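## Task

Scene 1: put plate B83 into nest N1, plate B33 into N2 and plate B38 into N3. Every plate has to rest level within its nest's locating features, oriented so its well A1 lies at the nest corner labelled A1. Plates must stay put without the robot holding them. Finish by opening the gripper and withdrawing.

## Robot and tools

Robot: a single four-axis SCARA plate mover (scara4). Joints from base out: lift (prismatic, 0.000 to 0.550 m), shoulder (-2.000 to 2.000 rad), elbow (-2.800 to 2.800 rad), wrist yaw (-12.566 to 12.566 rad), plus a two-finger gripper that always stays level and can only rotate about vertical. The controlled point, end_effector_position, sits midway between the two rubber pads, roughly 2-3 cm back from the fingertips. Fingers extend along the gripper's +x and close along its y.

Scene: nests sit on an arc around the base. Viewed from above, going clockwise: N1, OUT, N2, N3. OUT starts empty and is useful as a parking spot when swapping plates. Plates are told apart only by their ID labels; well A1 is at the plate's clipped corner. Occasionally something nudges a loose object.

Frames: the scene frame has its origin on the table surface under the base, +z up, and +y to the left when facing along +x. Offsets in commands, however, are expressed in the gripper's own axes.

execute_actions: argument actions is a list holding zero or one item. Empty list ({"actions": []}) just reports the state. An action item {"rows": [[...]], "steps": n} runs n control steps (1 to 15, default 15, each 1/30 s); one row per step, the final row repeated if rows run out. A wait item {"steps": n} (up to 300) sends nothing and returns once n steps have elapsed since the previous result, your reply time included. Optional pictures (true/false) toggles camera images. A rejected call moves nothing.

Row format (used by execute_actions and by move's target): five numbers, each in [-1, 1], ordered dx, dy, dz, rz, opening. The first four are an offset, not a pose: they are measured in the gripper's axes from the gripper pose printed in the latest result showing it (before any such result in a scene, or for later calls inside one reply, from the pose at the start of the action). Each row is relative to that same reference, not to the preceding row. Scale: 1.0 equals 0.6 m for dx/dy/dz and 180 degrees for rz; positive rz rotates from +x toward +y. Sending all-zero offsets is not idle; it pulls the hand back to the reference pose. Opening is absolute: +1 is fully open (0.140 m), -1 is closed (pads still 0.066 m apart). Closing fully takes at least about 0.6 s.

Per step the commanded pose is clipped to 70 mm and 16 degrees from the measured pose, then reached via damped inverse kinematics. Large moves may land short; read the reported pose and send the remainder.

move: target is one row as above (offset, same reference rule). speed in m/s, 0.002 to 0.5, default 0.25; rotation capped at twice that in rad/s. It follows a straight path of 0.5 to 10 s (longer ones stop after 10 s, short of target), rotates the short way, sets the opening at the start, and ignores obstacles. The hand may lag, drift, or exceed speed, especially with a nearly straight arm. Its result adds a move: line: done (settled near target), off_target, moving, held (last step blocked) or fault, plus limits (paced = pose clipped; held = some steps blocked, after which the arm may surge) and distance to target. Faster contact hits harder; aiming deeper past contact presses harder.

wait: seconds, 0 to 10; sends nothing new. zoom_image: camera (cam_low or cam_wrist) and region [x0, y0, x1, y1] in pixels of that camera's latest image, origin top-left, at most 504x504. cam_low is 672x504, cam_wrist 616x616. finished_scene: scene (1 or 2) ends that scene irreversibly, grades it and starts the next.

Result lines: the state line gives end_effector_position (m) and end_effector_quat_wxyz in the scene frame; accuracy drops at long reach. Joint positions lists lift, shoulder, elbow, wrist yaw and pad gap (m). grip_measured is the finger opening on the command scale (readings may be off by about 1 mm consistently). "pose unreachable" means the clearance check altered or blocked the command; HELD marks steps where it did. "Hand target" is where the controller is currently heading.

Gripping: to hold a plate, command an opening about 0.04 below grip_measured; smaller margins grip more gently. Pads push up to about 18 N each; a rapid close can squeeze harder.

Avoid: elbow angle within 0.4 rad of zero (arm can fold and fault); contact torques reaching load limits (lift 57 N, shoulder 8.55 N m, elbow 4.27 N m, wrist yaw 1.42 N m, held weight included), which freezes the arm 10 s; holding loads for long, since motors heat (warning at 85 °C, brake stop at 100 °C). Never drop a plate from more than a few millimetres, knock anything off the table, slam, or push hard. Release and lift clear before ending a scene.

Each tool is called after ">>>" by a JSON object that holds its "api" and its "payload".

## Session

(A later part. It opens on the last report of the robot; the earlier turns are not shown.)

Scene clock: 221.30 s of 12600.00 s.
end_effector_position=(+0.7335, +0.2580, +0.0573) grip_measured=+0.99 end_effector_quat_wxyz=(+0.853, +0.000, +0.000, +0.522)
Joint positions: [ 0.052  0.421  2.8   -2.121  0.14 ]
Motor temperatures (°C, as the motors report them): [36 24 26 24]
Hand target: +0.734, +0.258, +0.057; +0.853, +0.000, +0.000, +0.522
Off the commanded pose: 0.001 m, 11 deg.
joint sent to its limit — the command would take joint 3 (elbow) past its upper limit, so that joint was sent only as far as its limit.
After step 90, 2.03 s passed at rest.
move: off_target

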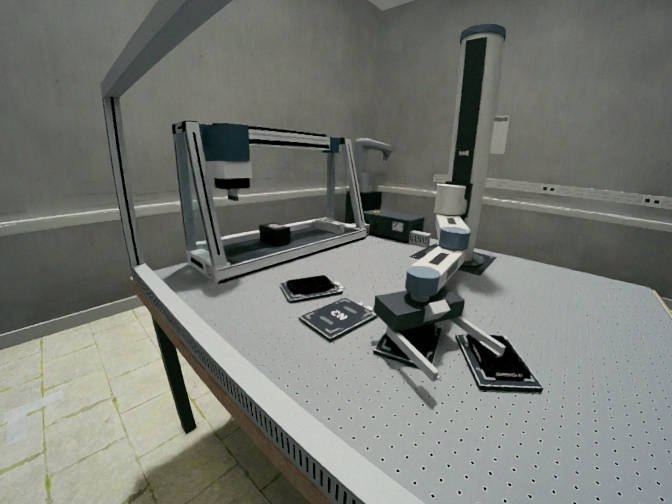

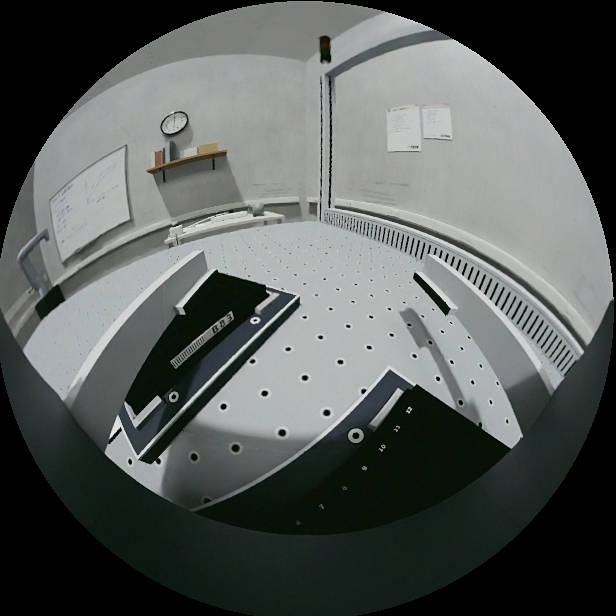

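>>> {"api": "move", "payload": {"target": [-0.762, -0.299, 0.055, -0.494, 1.0], "speed": 0.4}}

Scene clock: 234.50 s of 12600.00 s.
end_effector_position=(+0.6853, -0.2309, +0.0903) grip_measured=+0.99 end_effector_quat_wxyz=(+0.974, +0.000, +0.000, -0.225)
Joint positions: [ 0.085  0.16   1.877 -2.491  0.14 ]
Motor temperatures (°C, as the motors report them): [36 24 26 24]
Hand target: +0.685, -0.231, +0.090; +0.974, +0.000, +0.000, -0.224
Off the commanded pose: 0.000 m, 0 deg.
After step 90, 7.87 s passed at rest.
move: done

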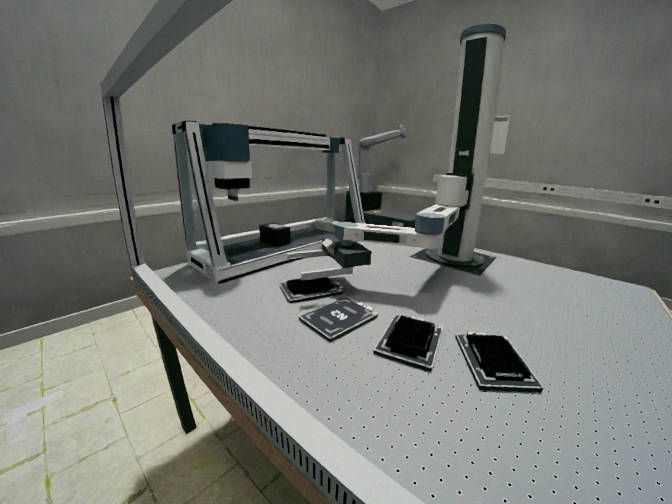

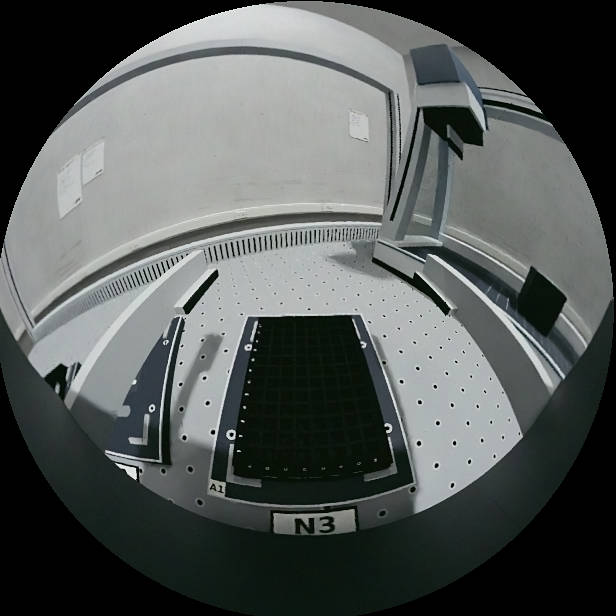

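>>> {"api": "move", "payload": {"target": [-0.007, 0.007, 0, 0.012, 1.0], "speed": 0.1}}

Scene clock: 242.23 s of 12600.00 s.
end_effector_position=(+0.6834, -0.2254, +0.0903) grip_measured=+0.99 end_effector_quat_wxyz=(+0.978, +0.000, +0.000, -0.206)
Joint positions: [ 0.085  0.17   1.851 -2.436  0.14 ]
Motor temperatures (°C, as the motors report them): [36 24 26 24]
Hand target: +0.683, -0.225, +0.090; +0.979, +0.000, +0.000, -0.206
Off the commanded pose: 0.000 m, 0 deg.
After step 90, 4.03 s passed at rest.
move: done

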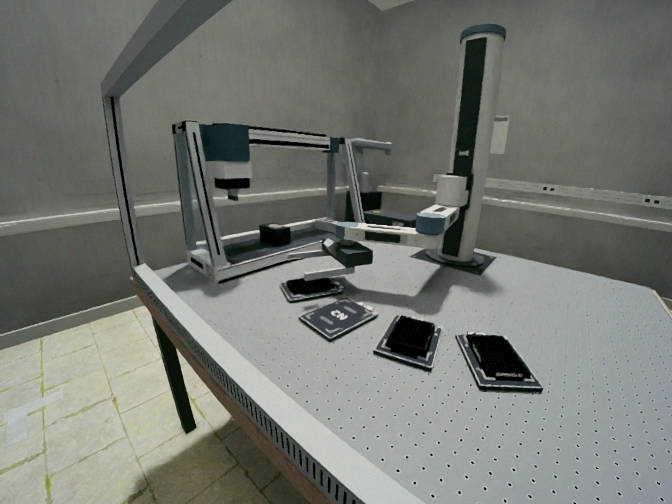

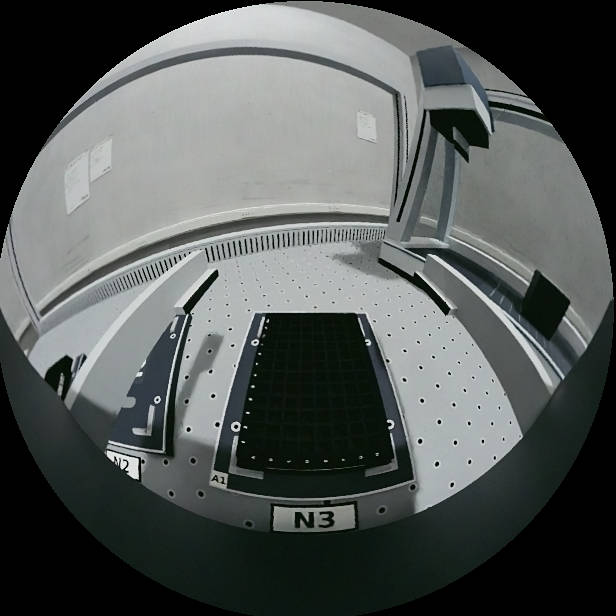

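>>> {"api": "move", "payload": {"target": [0, 0.005, -0.098, 0, 0.0], "speed": 0.12}}

>>> {"api": "move", "payload": {"target": [0, 0, 0, 0, -0.55], "speed": 0.05}}

>>> {"api": "move", "payload": {"target": [0, 0, 0.098, 0, -0.55], "speed": 0.15}}

Scene clock: 251.33 s of 12600.00 s.
end_effector_position=(+0.6846, -0.2227, +0.0314) grip_measured=+0.00 end_effector_quat_wxyz=(+0.978, +0.000, +0.000, -0.206)
Joint positions: [ 0.026  0.177  1.851 -2.443  0.103]
Motor temperatures (°C, as the motors report them): [36 24 26 24]
Hand target: +0.685, -0.223, +0.031; +0.978, +0.000, +0.000, -0.206
Off the commanded pose: 0.000 m, 0 deg.
After step 90, 5.30 s passed at rest.
move: done

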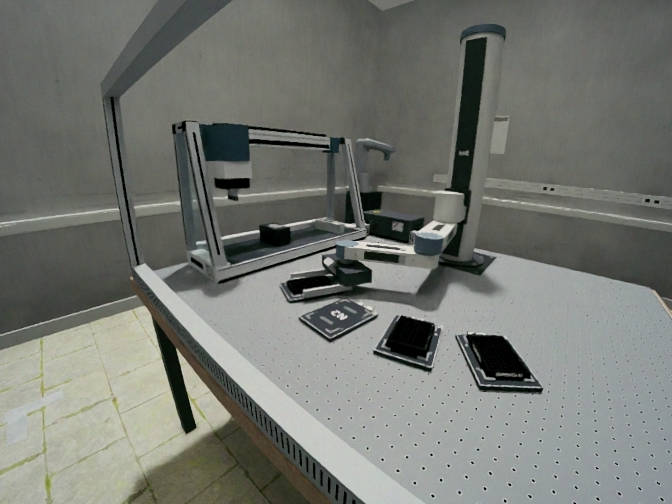

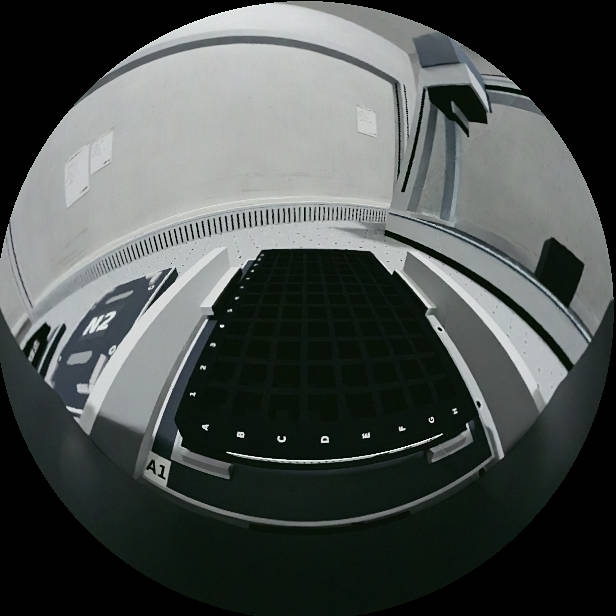

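Scene clock: 251.83 s of 12600.00 s.
end_effector_position=(+0.6846, -0.2226, +0.0314) grip_measured=-0.49 end_effector_quat_wxyz=(+0.979, +0.000, +0.000, -0.206)
Joint positions: [ 0.026  0.177  1.851 -2.443  0.085]
Motor temperatures (°C, as the motors report them): [36 24 26 24]
Hand target: +0.685, -0.223, +0.031; +0.978, +0.000, +0.000, -0.206
Off the commanded pose: 0.000 m, 0 deg.
move: done

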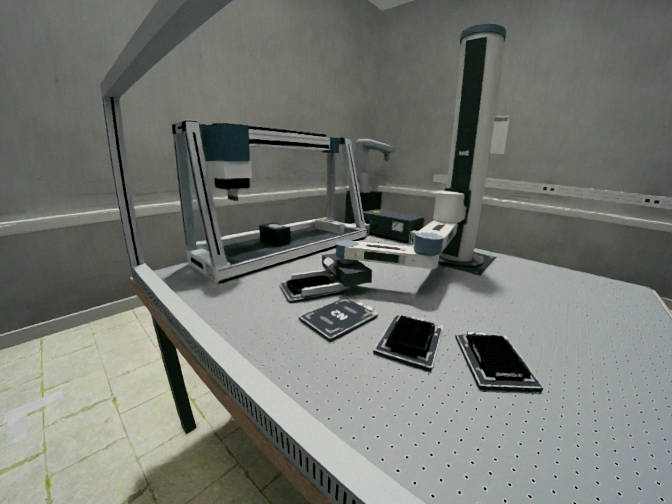

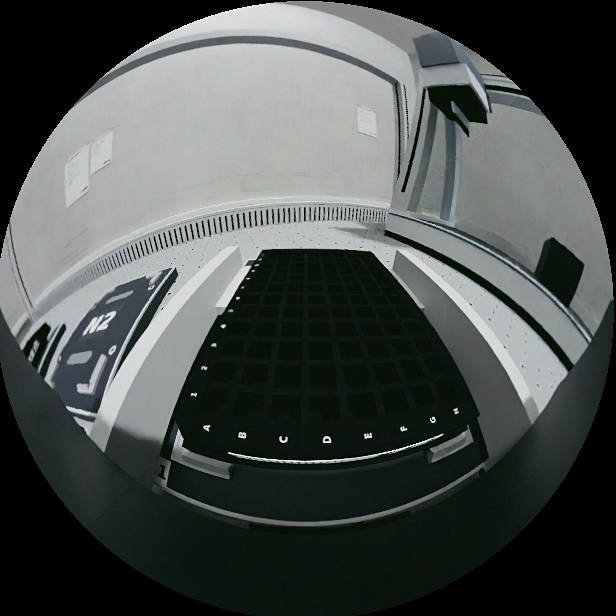

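Scene clock: 252.57 s of 12600.00 s.
end_effector_position=(+0.6846, -0.2226, +0.0903) grip_measured=-0.49 end_effector_quat_wxyz=(+0.979, +0.000, +0.000, -0.206)
Joint positions: [ 0.085  0.177  1.851 -2.443  0.085]
Motor temperatures (°C, as the motors report them): [36 24 26 24]
Hand target: +0.685, -0.223, +0.090; +0.979, +0.000, +0.000, -0.206
Off the commanded pose: 0.000 m, 0 deg.
move: done

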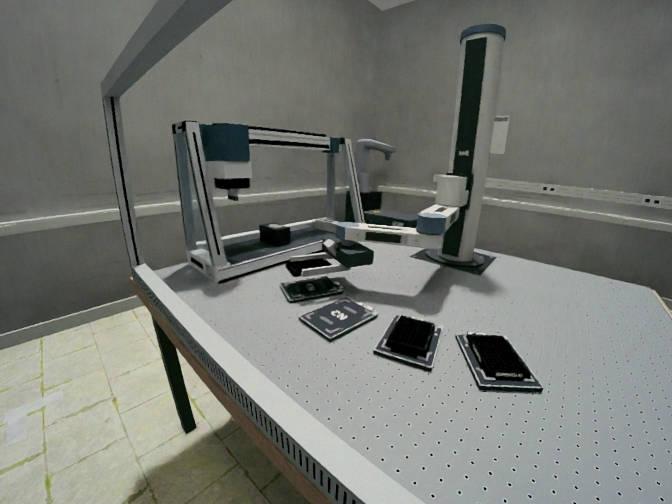

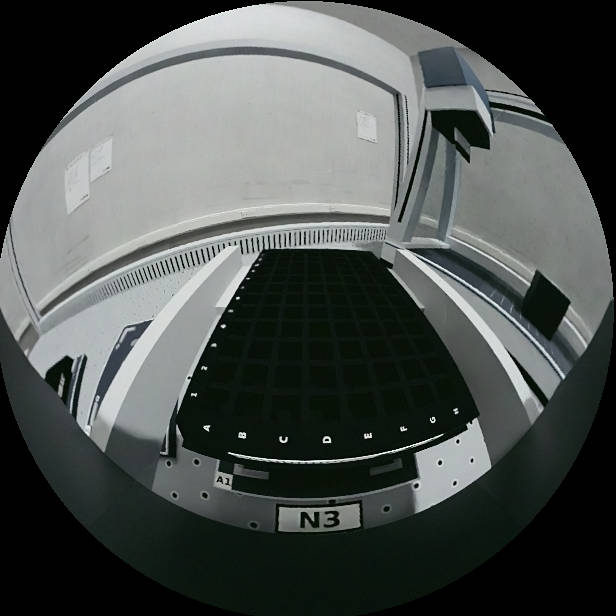

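>>> {"api": "move", "payload": {"target": [-0.0207, 0.3115, 0, 0.1003, -0.55], "speed": 0.25}}

>>> {"api": "zoom_image", "payload": {"camera": "cam_wrist", "region": [140, 400, 500, 540]}}

Scene clock: 259.40 s of 12600.00 s.
end_effector_position=(+0.7487, -0.0464, +0.0903) grip_measured=-0.49 end_effector_quat_wxyz=(+0.999, +0.000, +0.000, -0.050)
Joint positions: [ 0.085  0.455  1.982 -2.537  0.085]
Motor temperatures (°C, as the motors report them): [36 24 26 24]
Hand target: +0.749, -0.047, +0.090; +0.999, +0.000, +0.000, -0.050
Off the commanded pose: 0.000 m, 0 deg.
After step 90, 2.77 s passed at rest.
move: done

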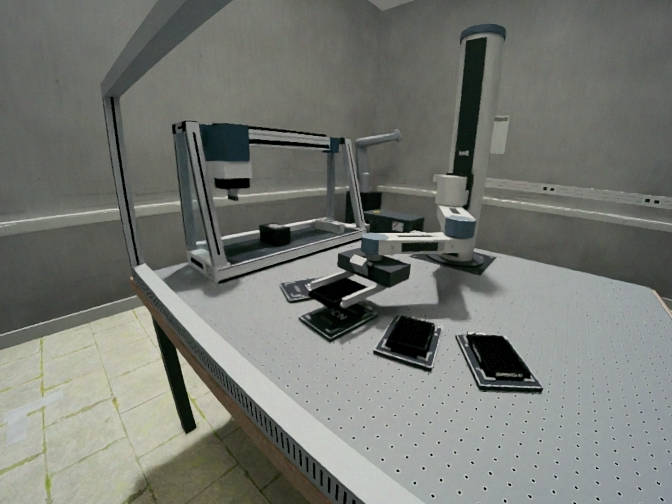

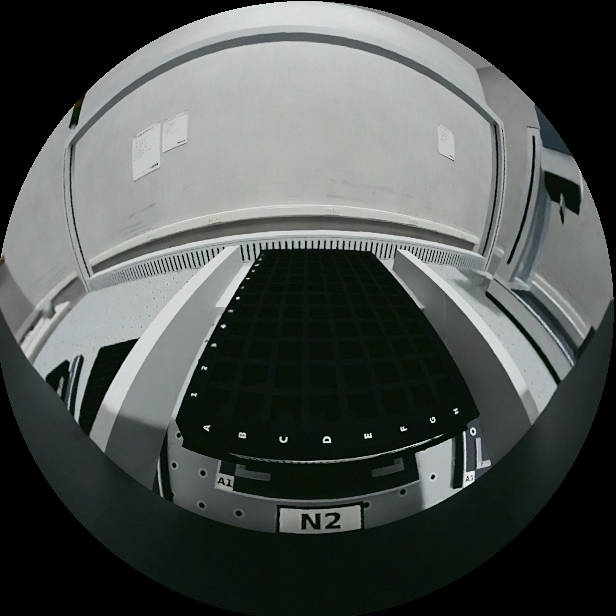

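Region (140, 400, 500, 540) of cam_wrist's 616x616 image, scaled by 1.400, with more detail than that image has.

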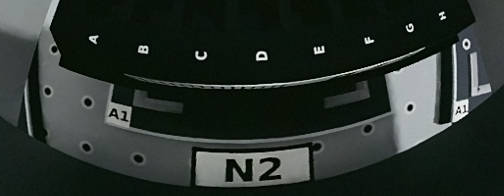

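>>> {"api": "move", "payload": {"target": [-0.0025, -0.0015, -0.09, 0, -0.55], "speed": 0.1}}

>>> {"api": "move", "payload": {"target": [0, 0, -0.008, 0, -0.55], "speed": 0.02}}

Scene clock: 267.00 s of 12600.00 s.
end_effector_position=(+0.7472, -0.0472, +0.0362) grip_measured=-0.49 end_effector_quat_wxyz=(+0.999, +0.000, +0.000, -0.050)
Joint positions: [ 0.031  0.457  1.972 -2.529  0.085]
Motor temperatures (°C, as the motors report them): [36 24 26 24]
Hand target: +0.747, -0.047, +0.036; +0.999, +0.000, +0.000, -0.050
Off the commanded pose: 0.000 m, 0 deg.
After step 90, 3.77 s passed at rest.
move: done

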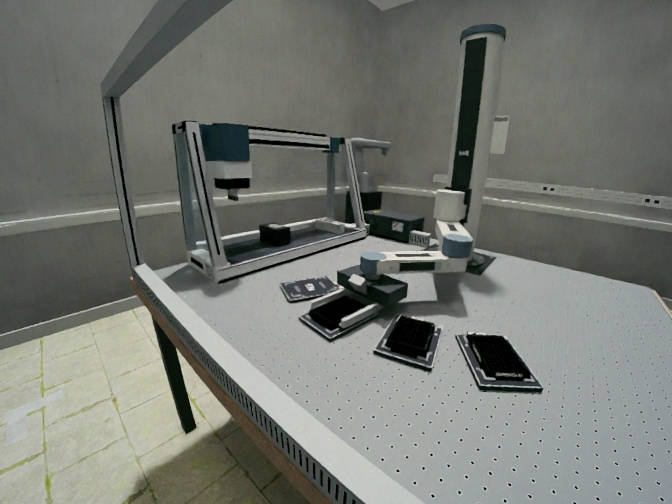

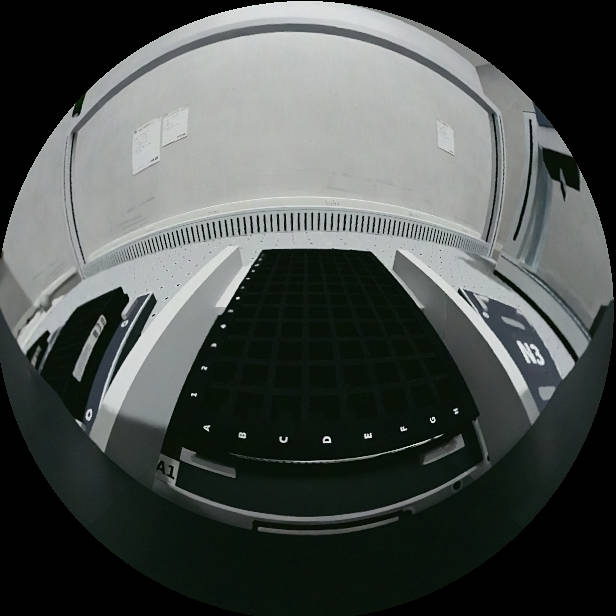

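Scene clock: 267.70 s of 12600.00 s.
end_effector_position=(+0.7472, -0.0474, +0.0315) grip_measured=-0.49 end_effector_quat_wxyz=(+0.999, +0.000, +0.000, -0.051)
Joint positions: [ 0.026  0.457  1.972 -2.53   0.085]
Motor temperatures (°C, as the motors report them): [36 24 26 24]
Hand target: +0.747, -0.047, +0.031; +0.999, +0.000, +0.000, -0.050
Off the commanded pose: 0.000 m, 0 deg.
move: done

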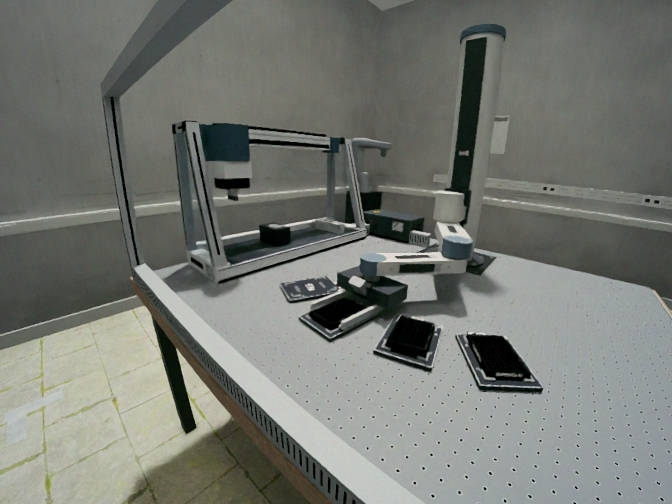

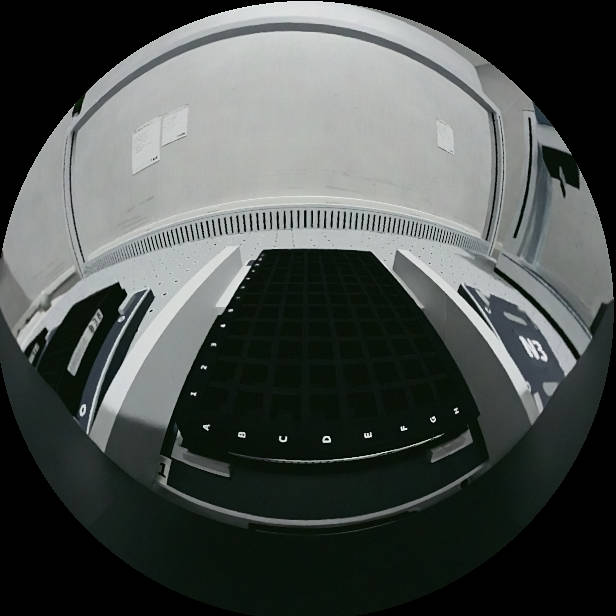

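>>> {"api": "move", "payload": {"target": [0, 0, 0, 0, 0.0], "speed": 0.05}}

>>> {"api": "move", "payload": {"target": [0, 0, 0.098, 0, 0.0], "speed": 0.2}}

>>> {"api": "move", "payload": {"target": [-0.0895, 0.308, 0, 0.113, 0.0], "speed": 0.3}}

Scene clock: 276.40 s of 12600.00 s.
end_effector_position=(+0.7472, -0.0474, +0.0315) grip_measured=+0.00 end_effector_quat_wxyz=(+0.999, +0.000, +0.000, -0.051)
Joint positions: [ 0.026  0.457  1.972 -2.531  0.103]
Motor temperatures (°C, as the motors report them): [36 24 26 24]
Hand target: +0.747, -0.047, +0.031; +0.999, +0.000, +0.000, -0.051
Off the commanded pose: 0.000 m, 0 deg.
After step 90, 5.00 s passed at rest.
move: done

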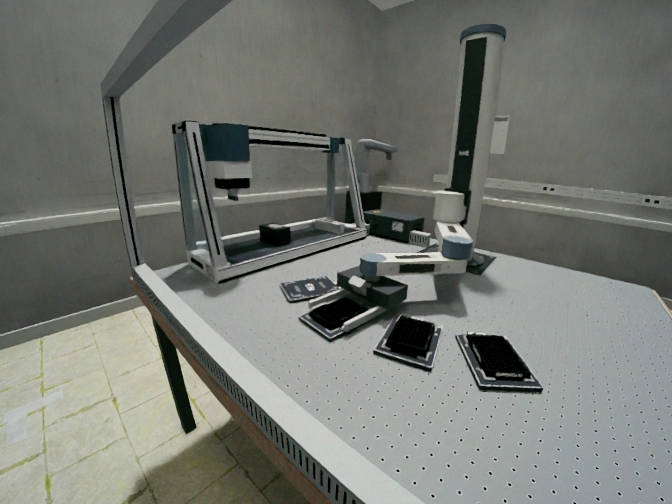

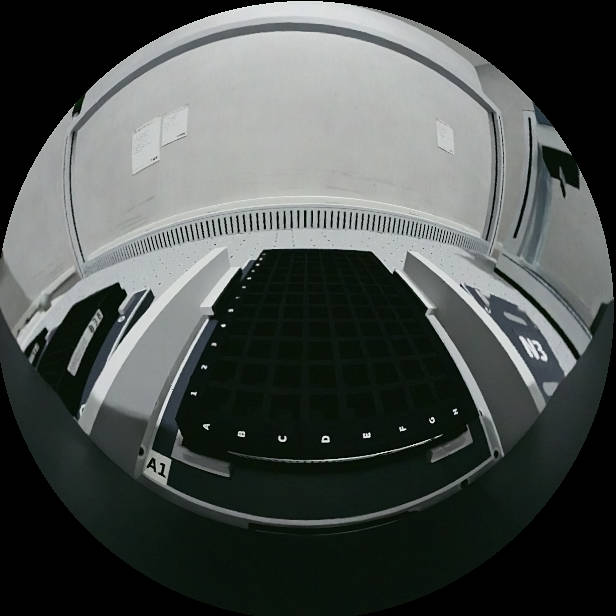

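Scene clock: 277.13 s of 12600.00 s.
end_effector_position=(+0.7472, -0.0474, +0.0903) grip_measured=+0.00 end_effector_quat_wxyz=(+0.999, +0.000, +0.000, -0.051)
Joint positions: [ 0.085  0.457  1.972 -2.531  0.103]
Motor temperatures (°C, as the motors report them): [36 24 26 24]
Hand target: +0.747, -0.047, +0.090; +0.999, +0.000, +0.000, -0.051
Off the commanded pose: 0.000 m, 0 deg.
move: done

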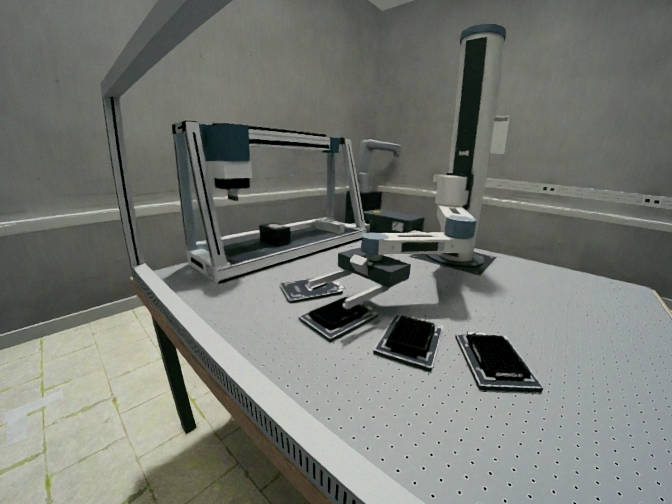

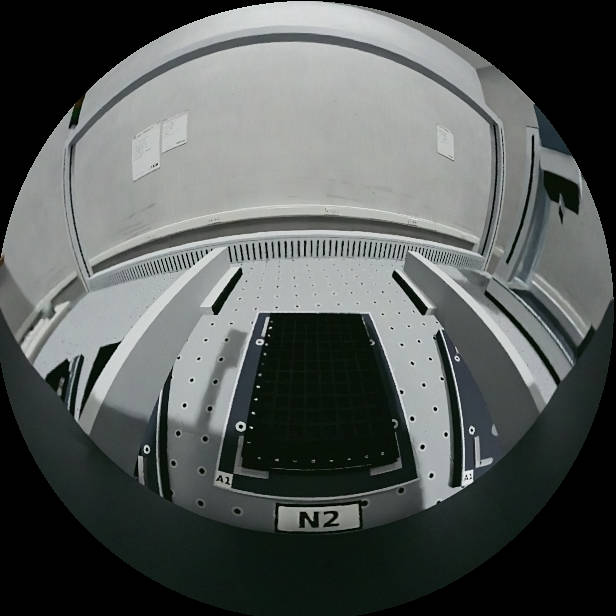

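Scene clock: 278.13 s of 12600.00 s.
end_effector_position=(+0.7125, +0.1421, +0.0903) grip_measured=+0.00 end_effector_quat_wxyz=(+0.992, +0.000, +0.000, +0.127)
Joint positions: [ 0.085  0.848  1.85  -2.443  0.103]
Motor temperatures (°C, as the motors report them): [36 24 26 24]
Hand target: +0.713, +0.142, +0.090; +0.992, +0.000, +0.000, +0.126
Off the commanded pose: 0.000 m, 0 deg.
move: done

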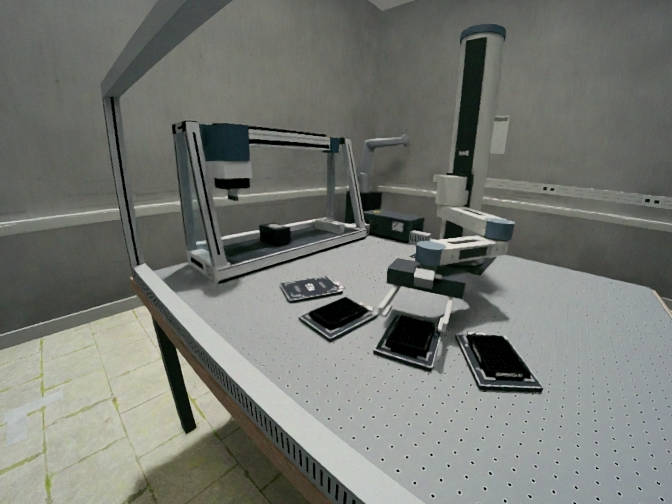

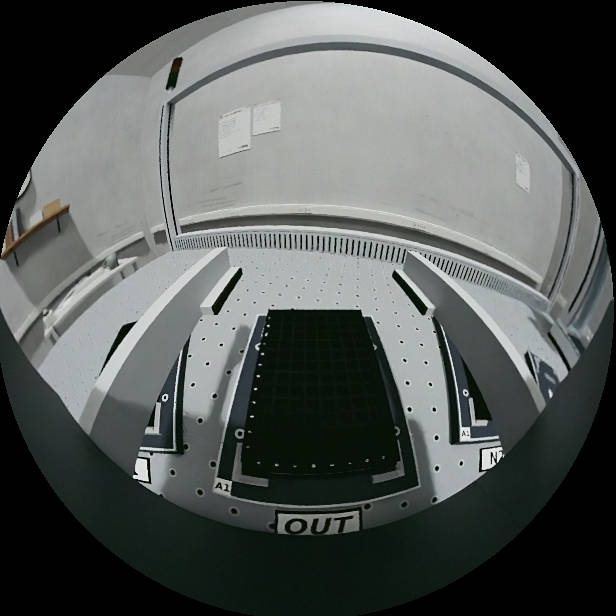

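>>> {"api": "move", "payload": {"target": [0, 0, -0.095, 0, 0.0], "speed": 0.15}}

>>> {"api": "move", "payload": {"target": [0, 0, 0, 0, -0.55], "speed": 0.05}}

>>> {"api": "move", "payload": {"target": [0, 0, 0.095, 0, -0.55], "speed": 0.15}}

Scene clock: 291.10 s of 12600.00 s.
end_effector_position=(+0.7125, +0.1421, +0.0333) grip_measured=+0.00 end_effector_quat_wxyz=(+0.992, +0.000, +0.000, +0.127)
Joint positions: [ 0.028  0.848  1.85  -2.443  0.103]
Motor temperatures (°C, as the motors report them): [36 24 26 24]
Hand target: +0.712, +0.142, +0.033; +0.992, +0.000, +0.000, +0.127
Off the commanded pose: 0.000 m, 0 deg.
After step 90, 9.23 s passed at rest.
move: done

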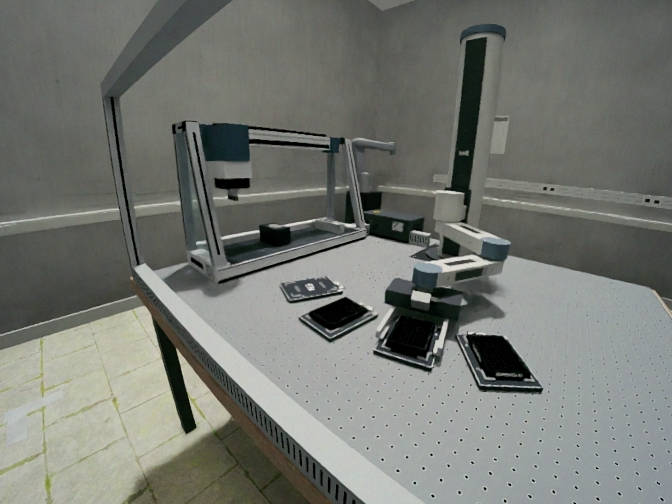

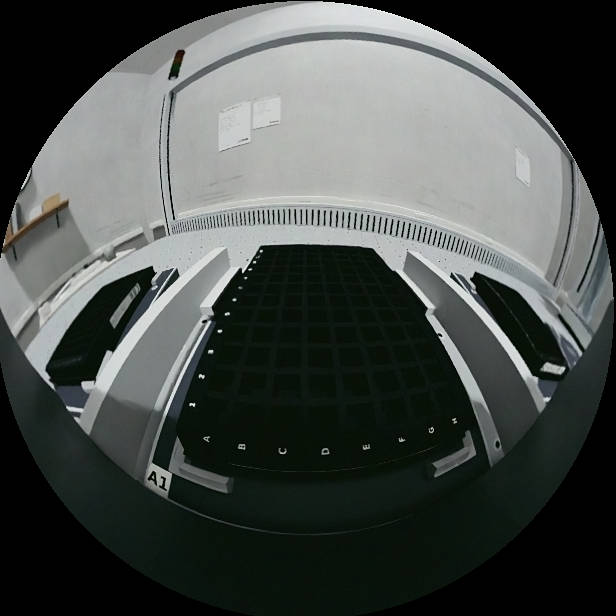

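Scene clock: 291.60 s of 12600.00 s.
end_effector_position=(+0.7126, +0.1414, +0.0334) grip_measured=-0.49 end_effector_quat_wxyz=(+0.992, +0.000, +0.000, +0.125)
Joint positions: [ 0.028  0.847  1.849 -2.445  0.085]
Motor temperatures (°C, as the motors report them): [36 24 26 24]
Hand target: +0.712, +0.142, +0.033; +0.992, +0.000, +0.000, +0.127
Off the commanded pose: 0.001 m, 0 deg.
move: done

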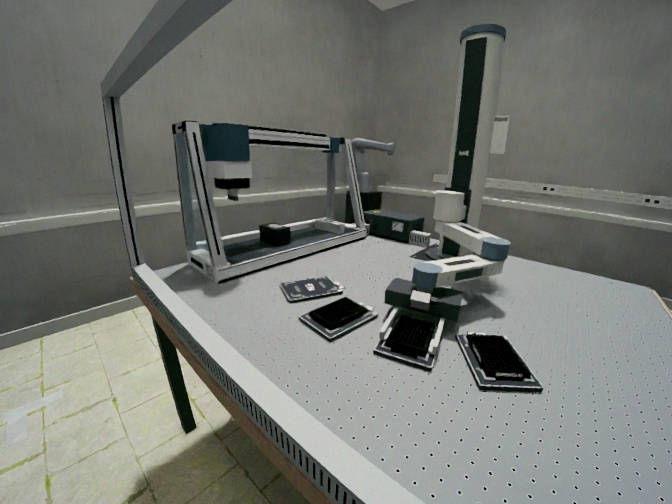

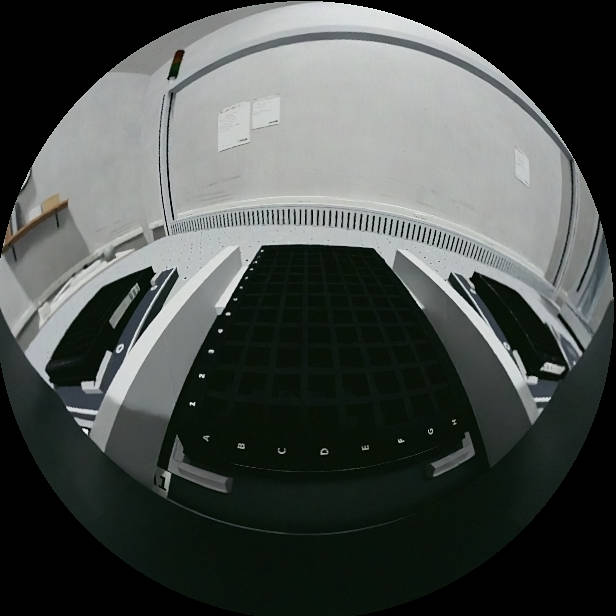

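Scene clock: 292.33 s of 12600.00 s.
end_effector_position=(+0.7126, +0.1415, +0.0904) grip_measured=-0.49 end_effector_quat_wxyz=(+0.992, +0.000, +0.000, +0.126)
Joint positions: [ 0.085  0.847  1.849 -2.445  0.085]
Motor temperatures (°C, as the motors report them): [36 24 26 24]
Hand target: +0.713, +0.141, +0.090; +0.992, +0.000, +0.000, +0.125
Off the commanded pose: 0.000 m, 0 deg.
move: done

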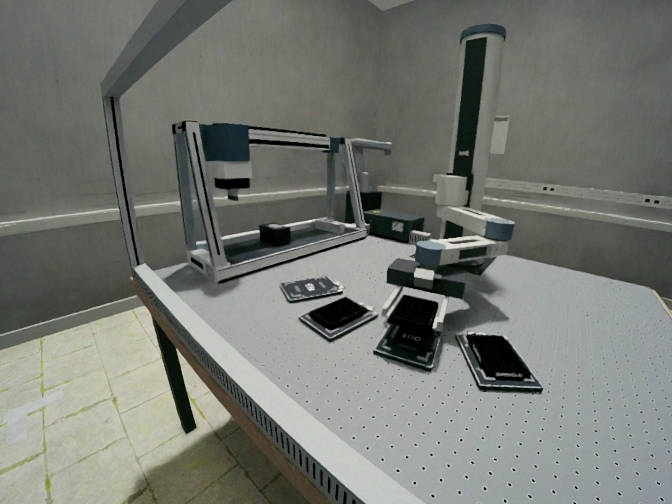

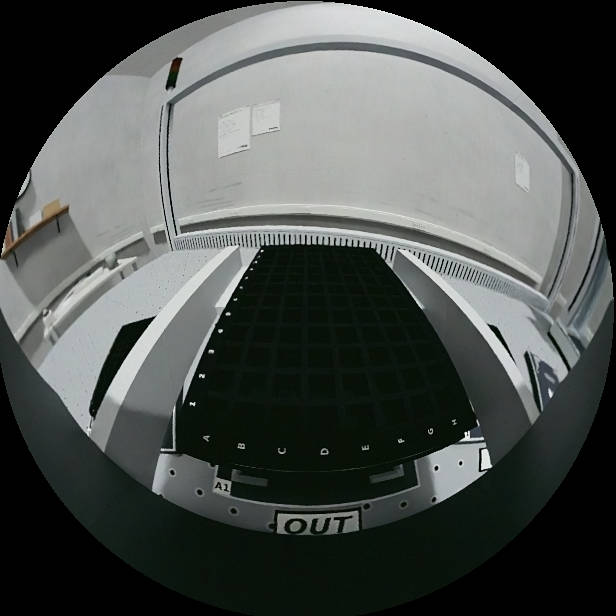

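>>> {"api": "move", "payload": {"target": [-0.1963, -0.5757, 0, -0.2123, -0.55], "speed": 0.3}}

>>> {"api": "zoom_image", "payload": {"camera": "cam_wrist", "region": [140, 400, 500, 540]}}

Scene clock: 301.97 s of 12600.00 s.
end_effector_position=(+0.6844, -0.2225, +0.0904) grip_measured=-0.49 end_effector_quat_wxyz=(+0.979, +0.000, +0.000, -0.206)
Joint positions: [ 0.085  0.178  1.849 -2.442  0.085]
Motor temperatures (°C, as the motors report them): [36 24 26 24]
Hand target: +0.684, -0.222, +0.090; +0.979, +0.000, +0.000, -0.206
Off the commanded pose: 0.000 m, 0 deg.
After step 90, 4.97 s passed at rest.
move: done

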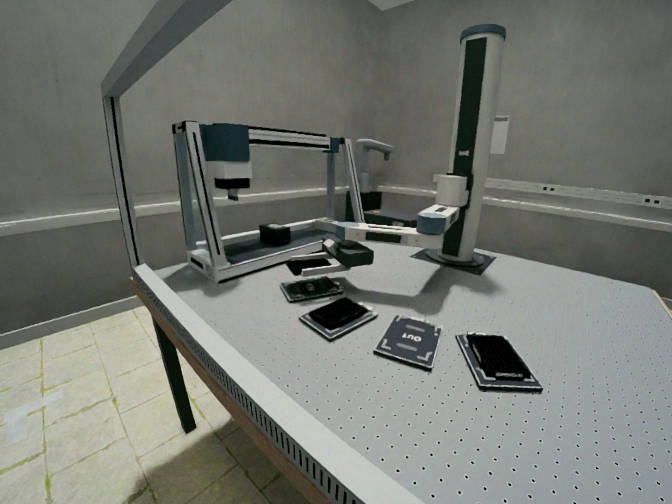

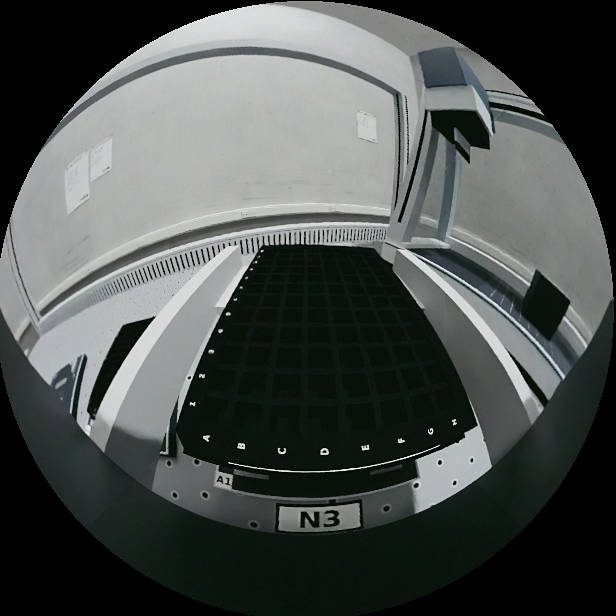

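Region (140, 400, 500, 540) of cam_wrist's 616x616 image, scaled by 1.400, with more detail than that image has.

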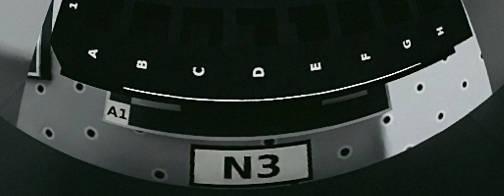

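>>> {"api": "move", "payload": {"target": [0.0025, 0.001, -0.085, 0, -0.55], "speed": 0.1}}

>>> {"api": "move", "payload": {"target": [0, 0, -0.009, 0, -0.55], "speed": 0.02}}

Scene clock: 308.30 s of 12600.00 s.
end_effector_position=(+0.6860, -0.2225, +0.0394) grip_measured=-0.49 end_effector_quat_wxyz=(+0.979, +0.000, +0.000, -0.206)
Joint positions: [ 0.034  0.175  1.859 -2.449  0.085]
Motor temperatures (°C, as the motors report them): [36 24 26 24]
Hand target: +0.686, -0.223, +0.039; +0.979, +0.000, +0.000, -0.206
Off the commanded pose: 0.000 m, 0 deg.
After step 90, 2.53 s passed at rest.
move: done

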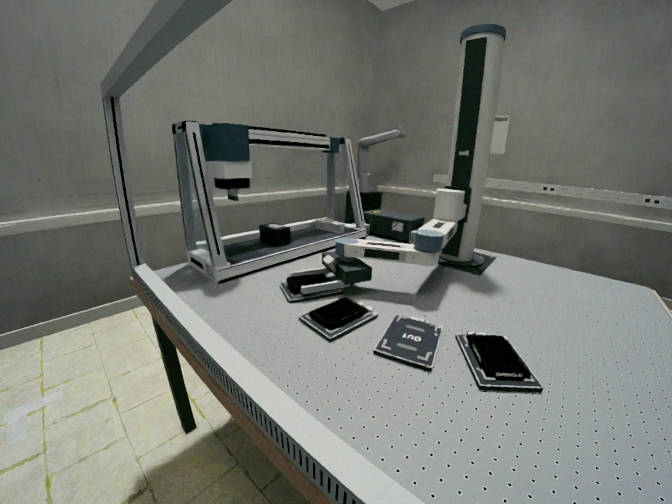

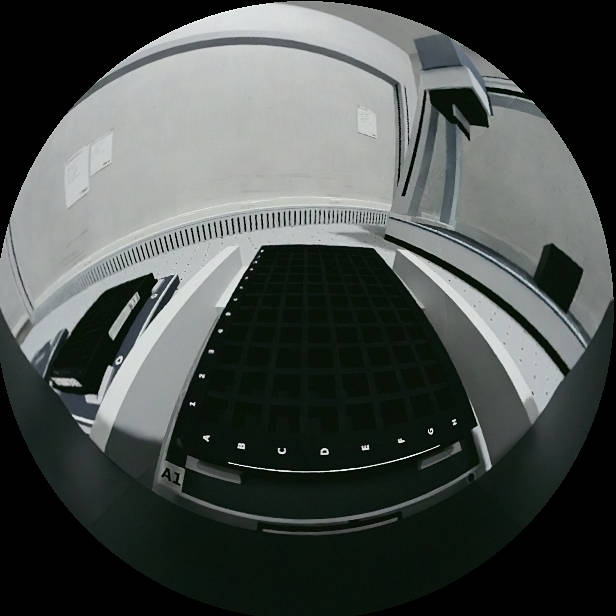

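Scene clock: 309.00 s of 12600.00 s.
end_effector_position=(+0.6861, -0.2225, +0.0340) grip_measured=-0.49 end_effector_quat_wxyz=(+0.979, +0.000, +0.000, -0.206)
Joint positions: [ 0.029  0.175  1.859 -2.449  0.085]
Motor temperatures (°C, as the motors report them): [36 24 26 24]
Hand target: +0.686, -0.222, +0.034; +0.979, +0.000, +0.000, -0.206
Off the commanded pose: 0.000 m, 0 deg.
move: done

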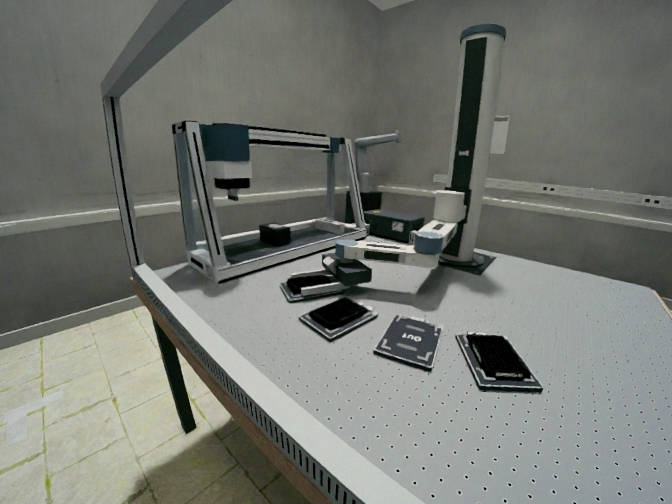

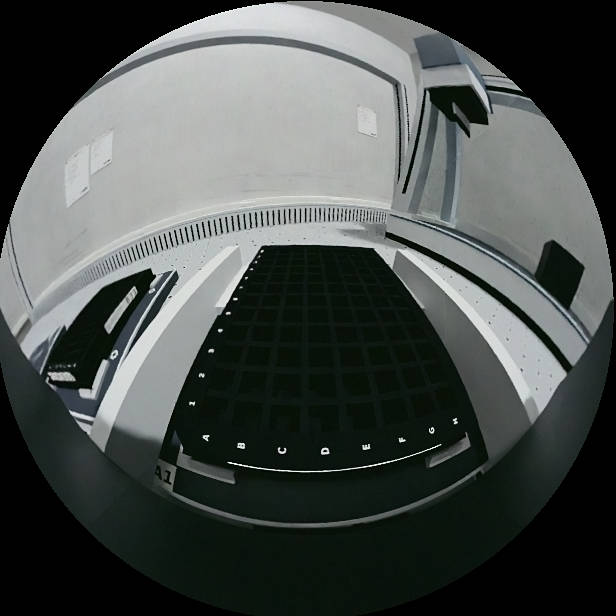

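>>> {"api": "move", "payload": {"target": [0, 0, 0, 0, 0.0], "speed": 0.05}}

>>> {"api": "move", "payload": {"target": [0, 0, 0.095, 0, 0.0], "speed": 0.2}}

>>> {"api": "zoom_image", "payload": {"camera": "cam_wrist", "region": [180, 290, 460, 510]}}

Scene clock: 316.03 s of 12600.00 s.
end_effector_position=(+0.6861, -0.2225, +0.0340) grip_measured=+0.00 end_effector_quat_wxyz=(+0.979, +0.000, +0.000, -0.206)
Joint positions: [ 0.029  0.175  1.859 -2.448  0.103]
Motor temperatures (°C, as the motors report them): [36 24 26 24]
Hand target: +0.686, -0.222, +0.034; +0.979, +0.000, +0.000, -0.206
Off the commanded pose: 0.000 m, 0 deg.
After step 90, 3.33 s passed at rest.
move: done

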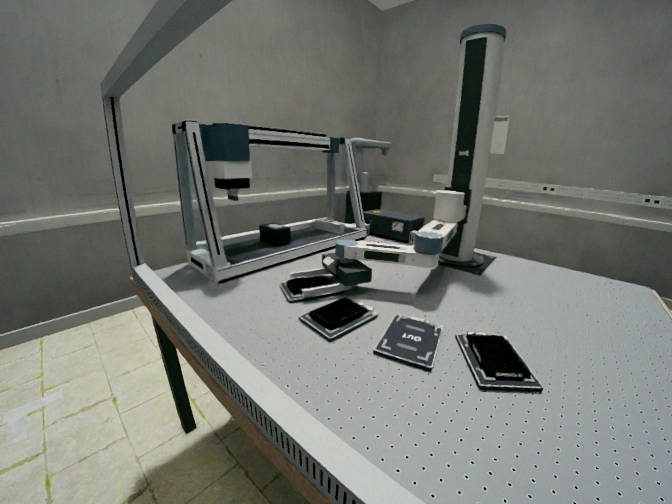

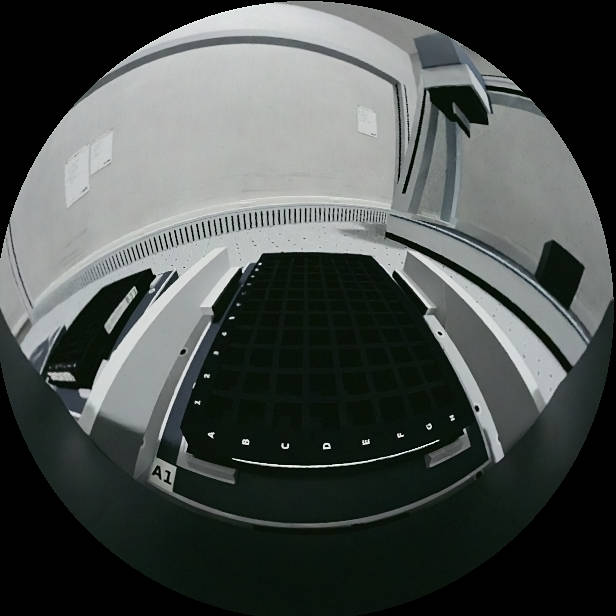

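Scene clock: 316.77 s of 12600.00 s.
end_effector_position=(+0.6861, -0.2225, +0.0911) grip_measured=+0.00 end_effector_quat_wxyz=(+0.979, +0.000, +0.000, -0.206)
Joint positions: [ 0.086  0.175  1.86  -2.448  0.103]
Motor temperatures (°C, as the motors report them): [36 24 26 24]
Hand target: +0.686, -0.222, +0.091; +0.979, +0.000, +0.000, -0.206
Off the commanded pose: 0.000 m, 0 deg.
move: done

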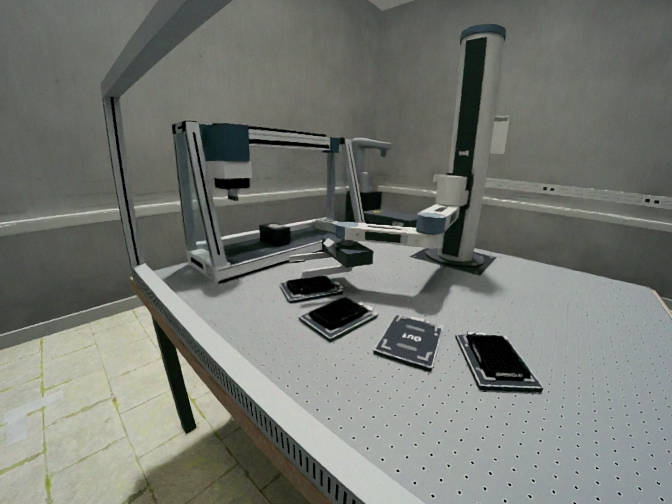

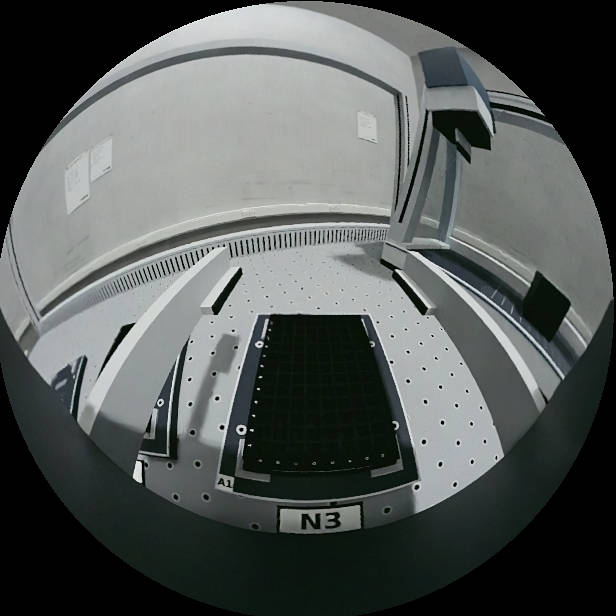

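Region (180, 290, 460, 510) of cam_wrist's 616x616 image, scaled by 1.800, with more detail than that image has; it fills the top 396 rows of this view, and the rest is white.

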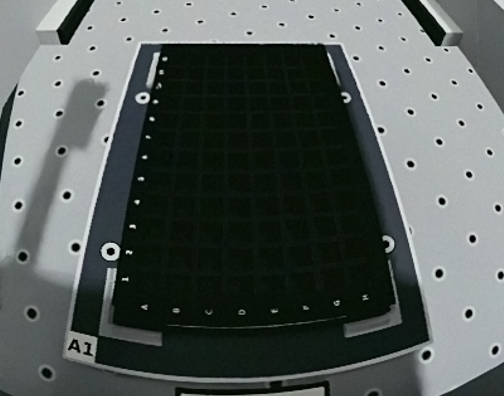

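>>> {"api": "finished_scene", "payload": {"scene": 1}}

The scene is finished: the task was done.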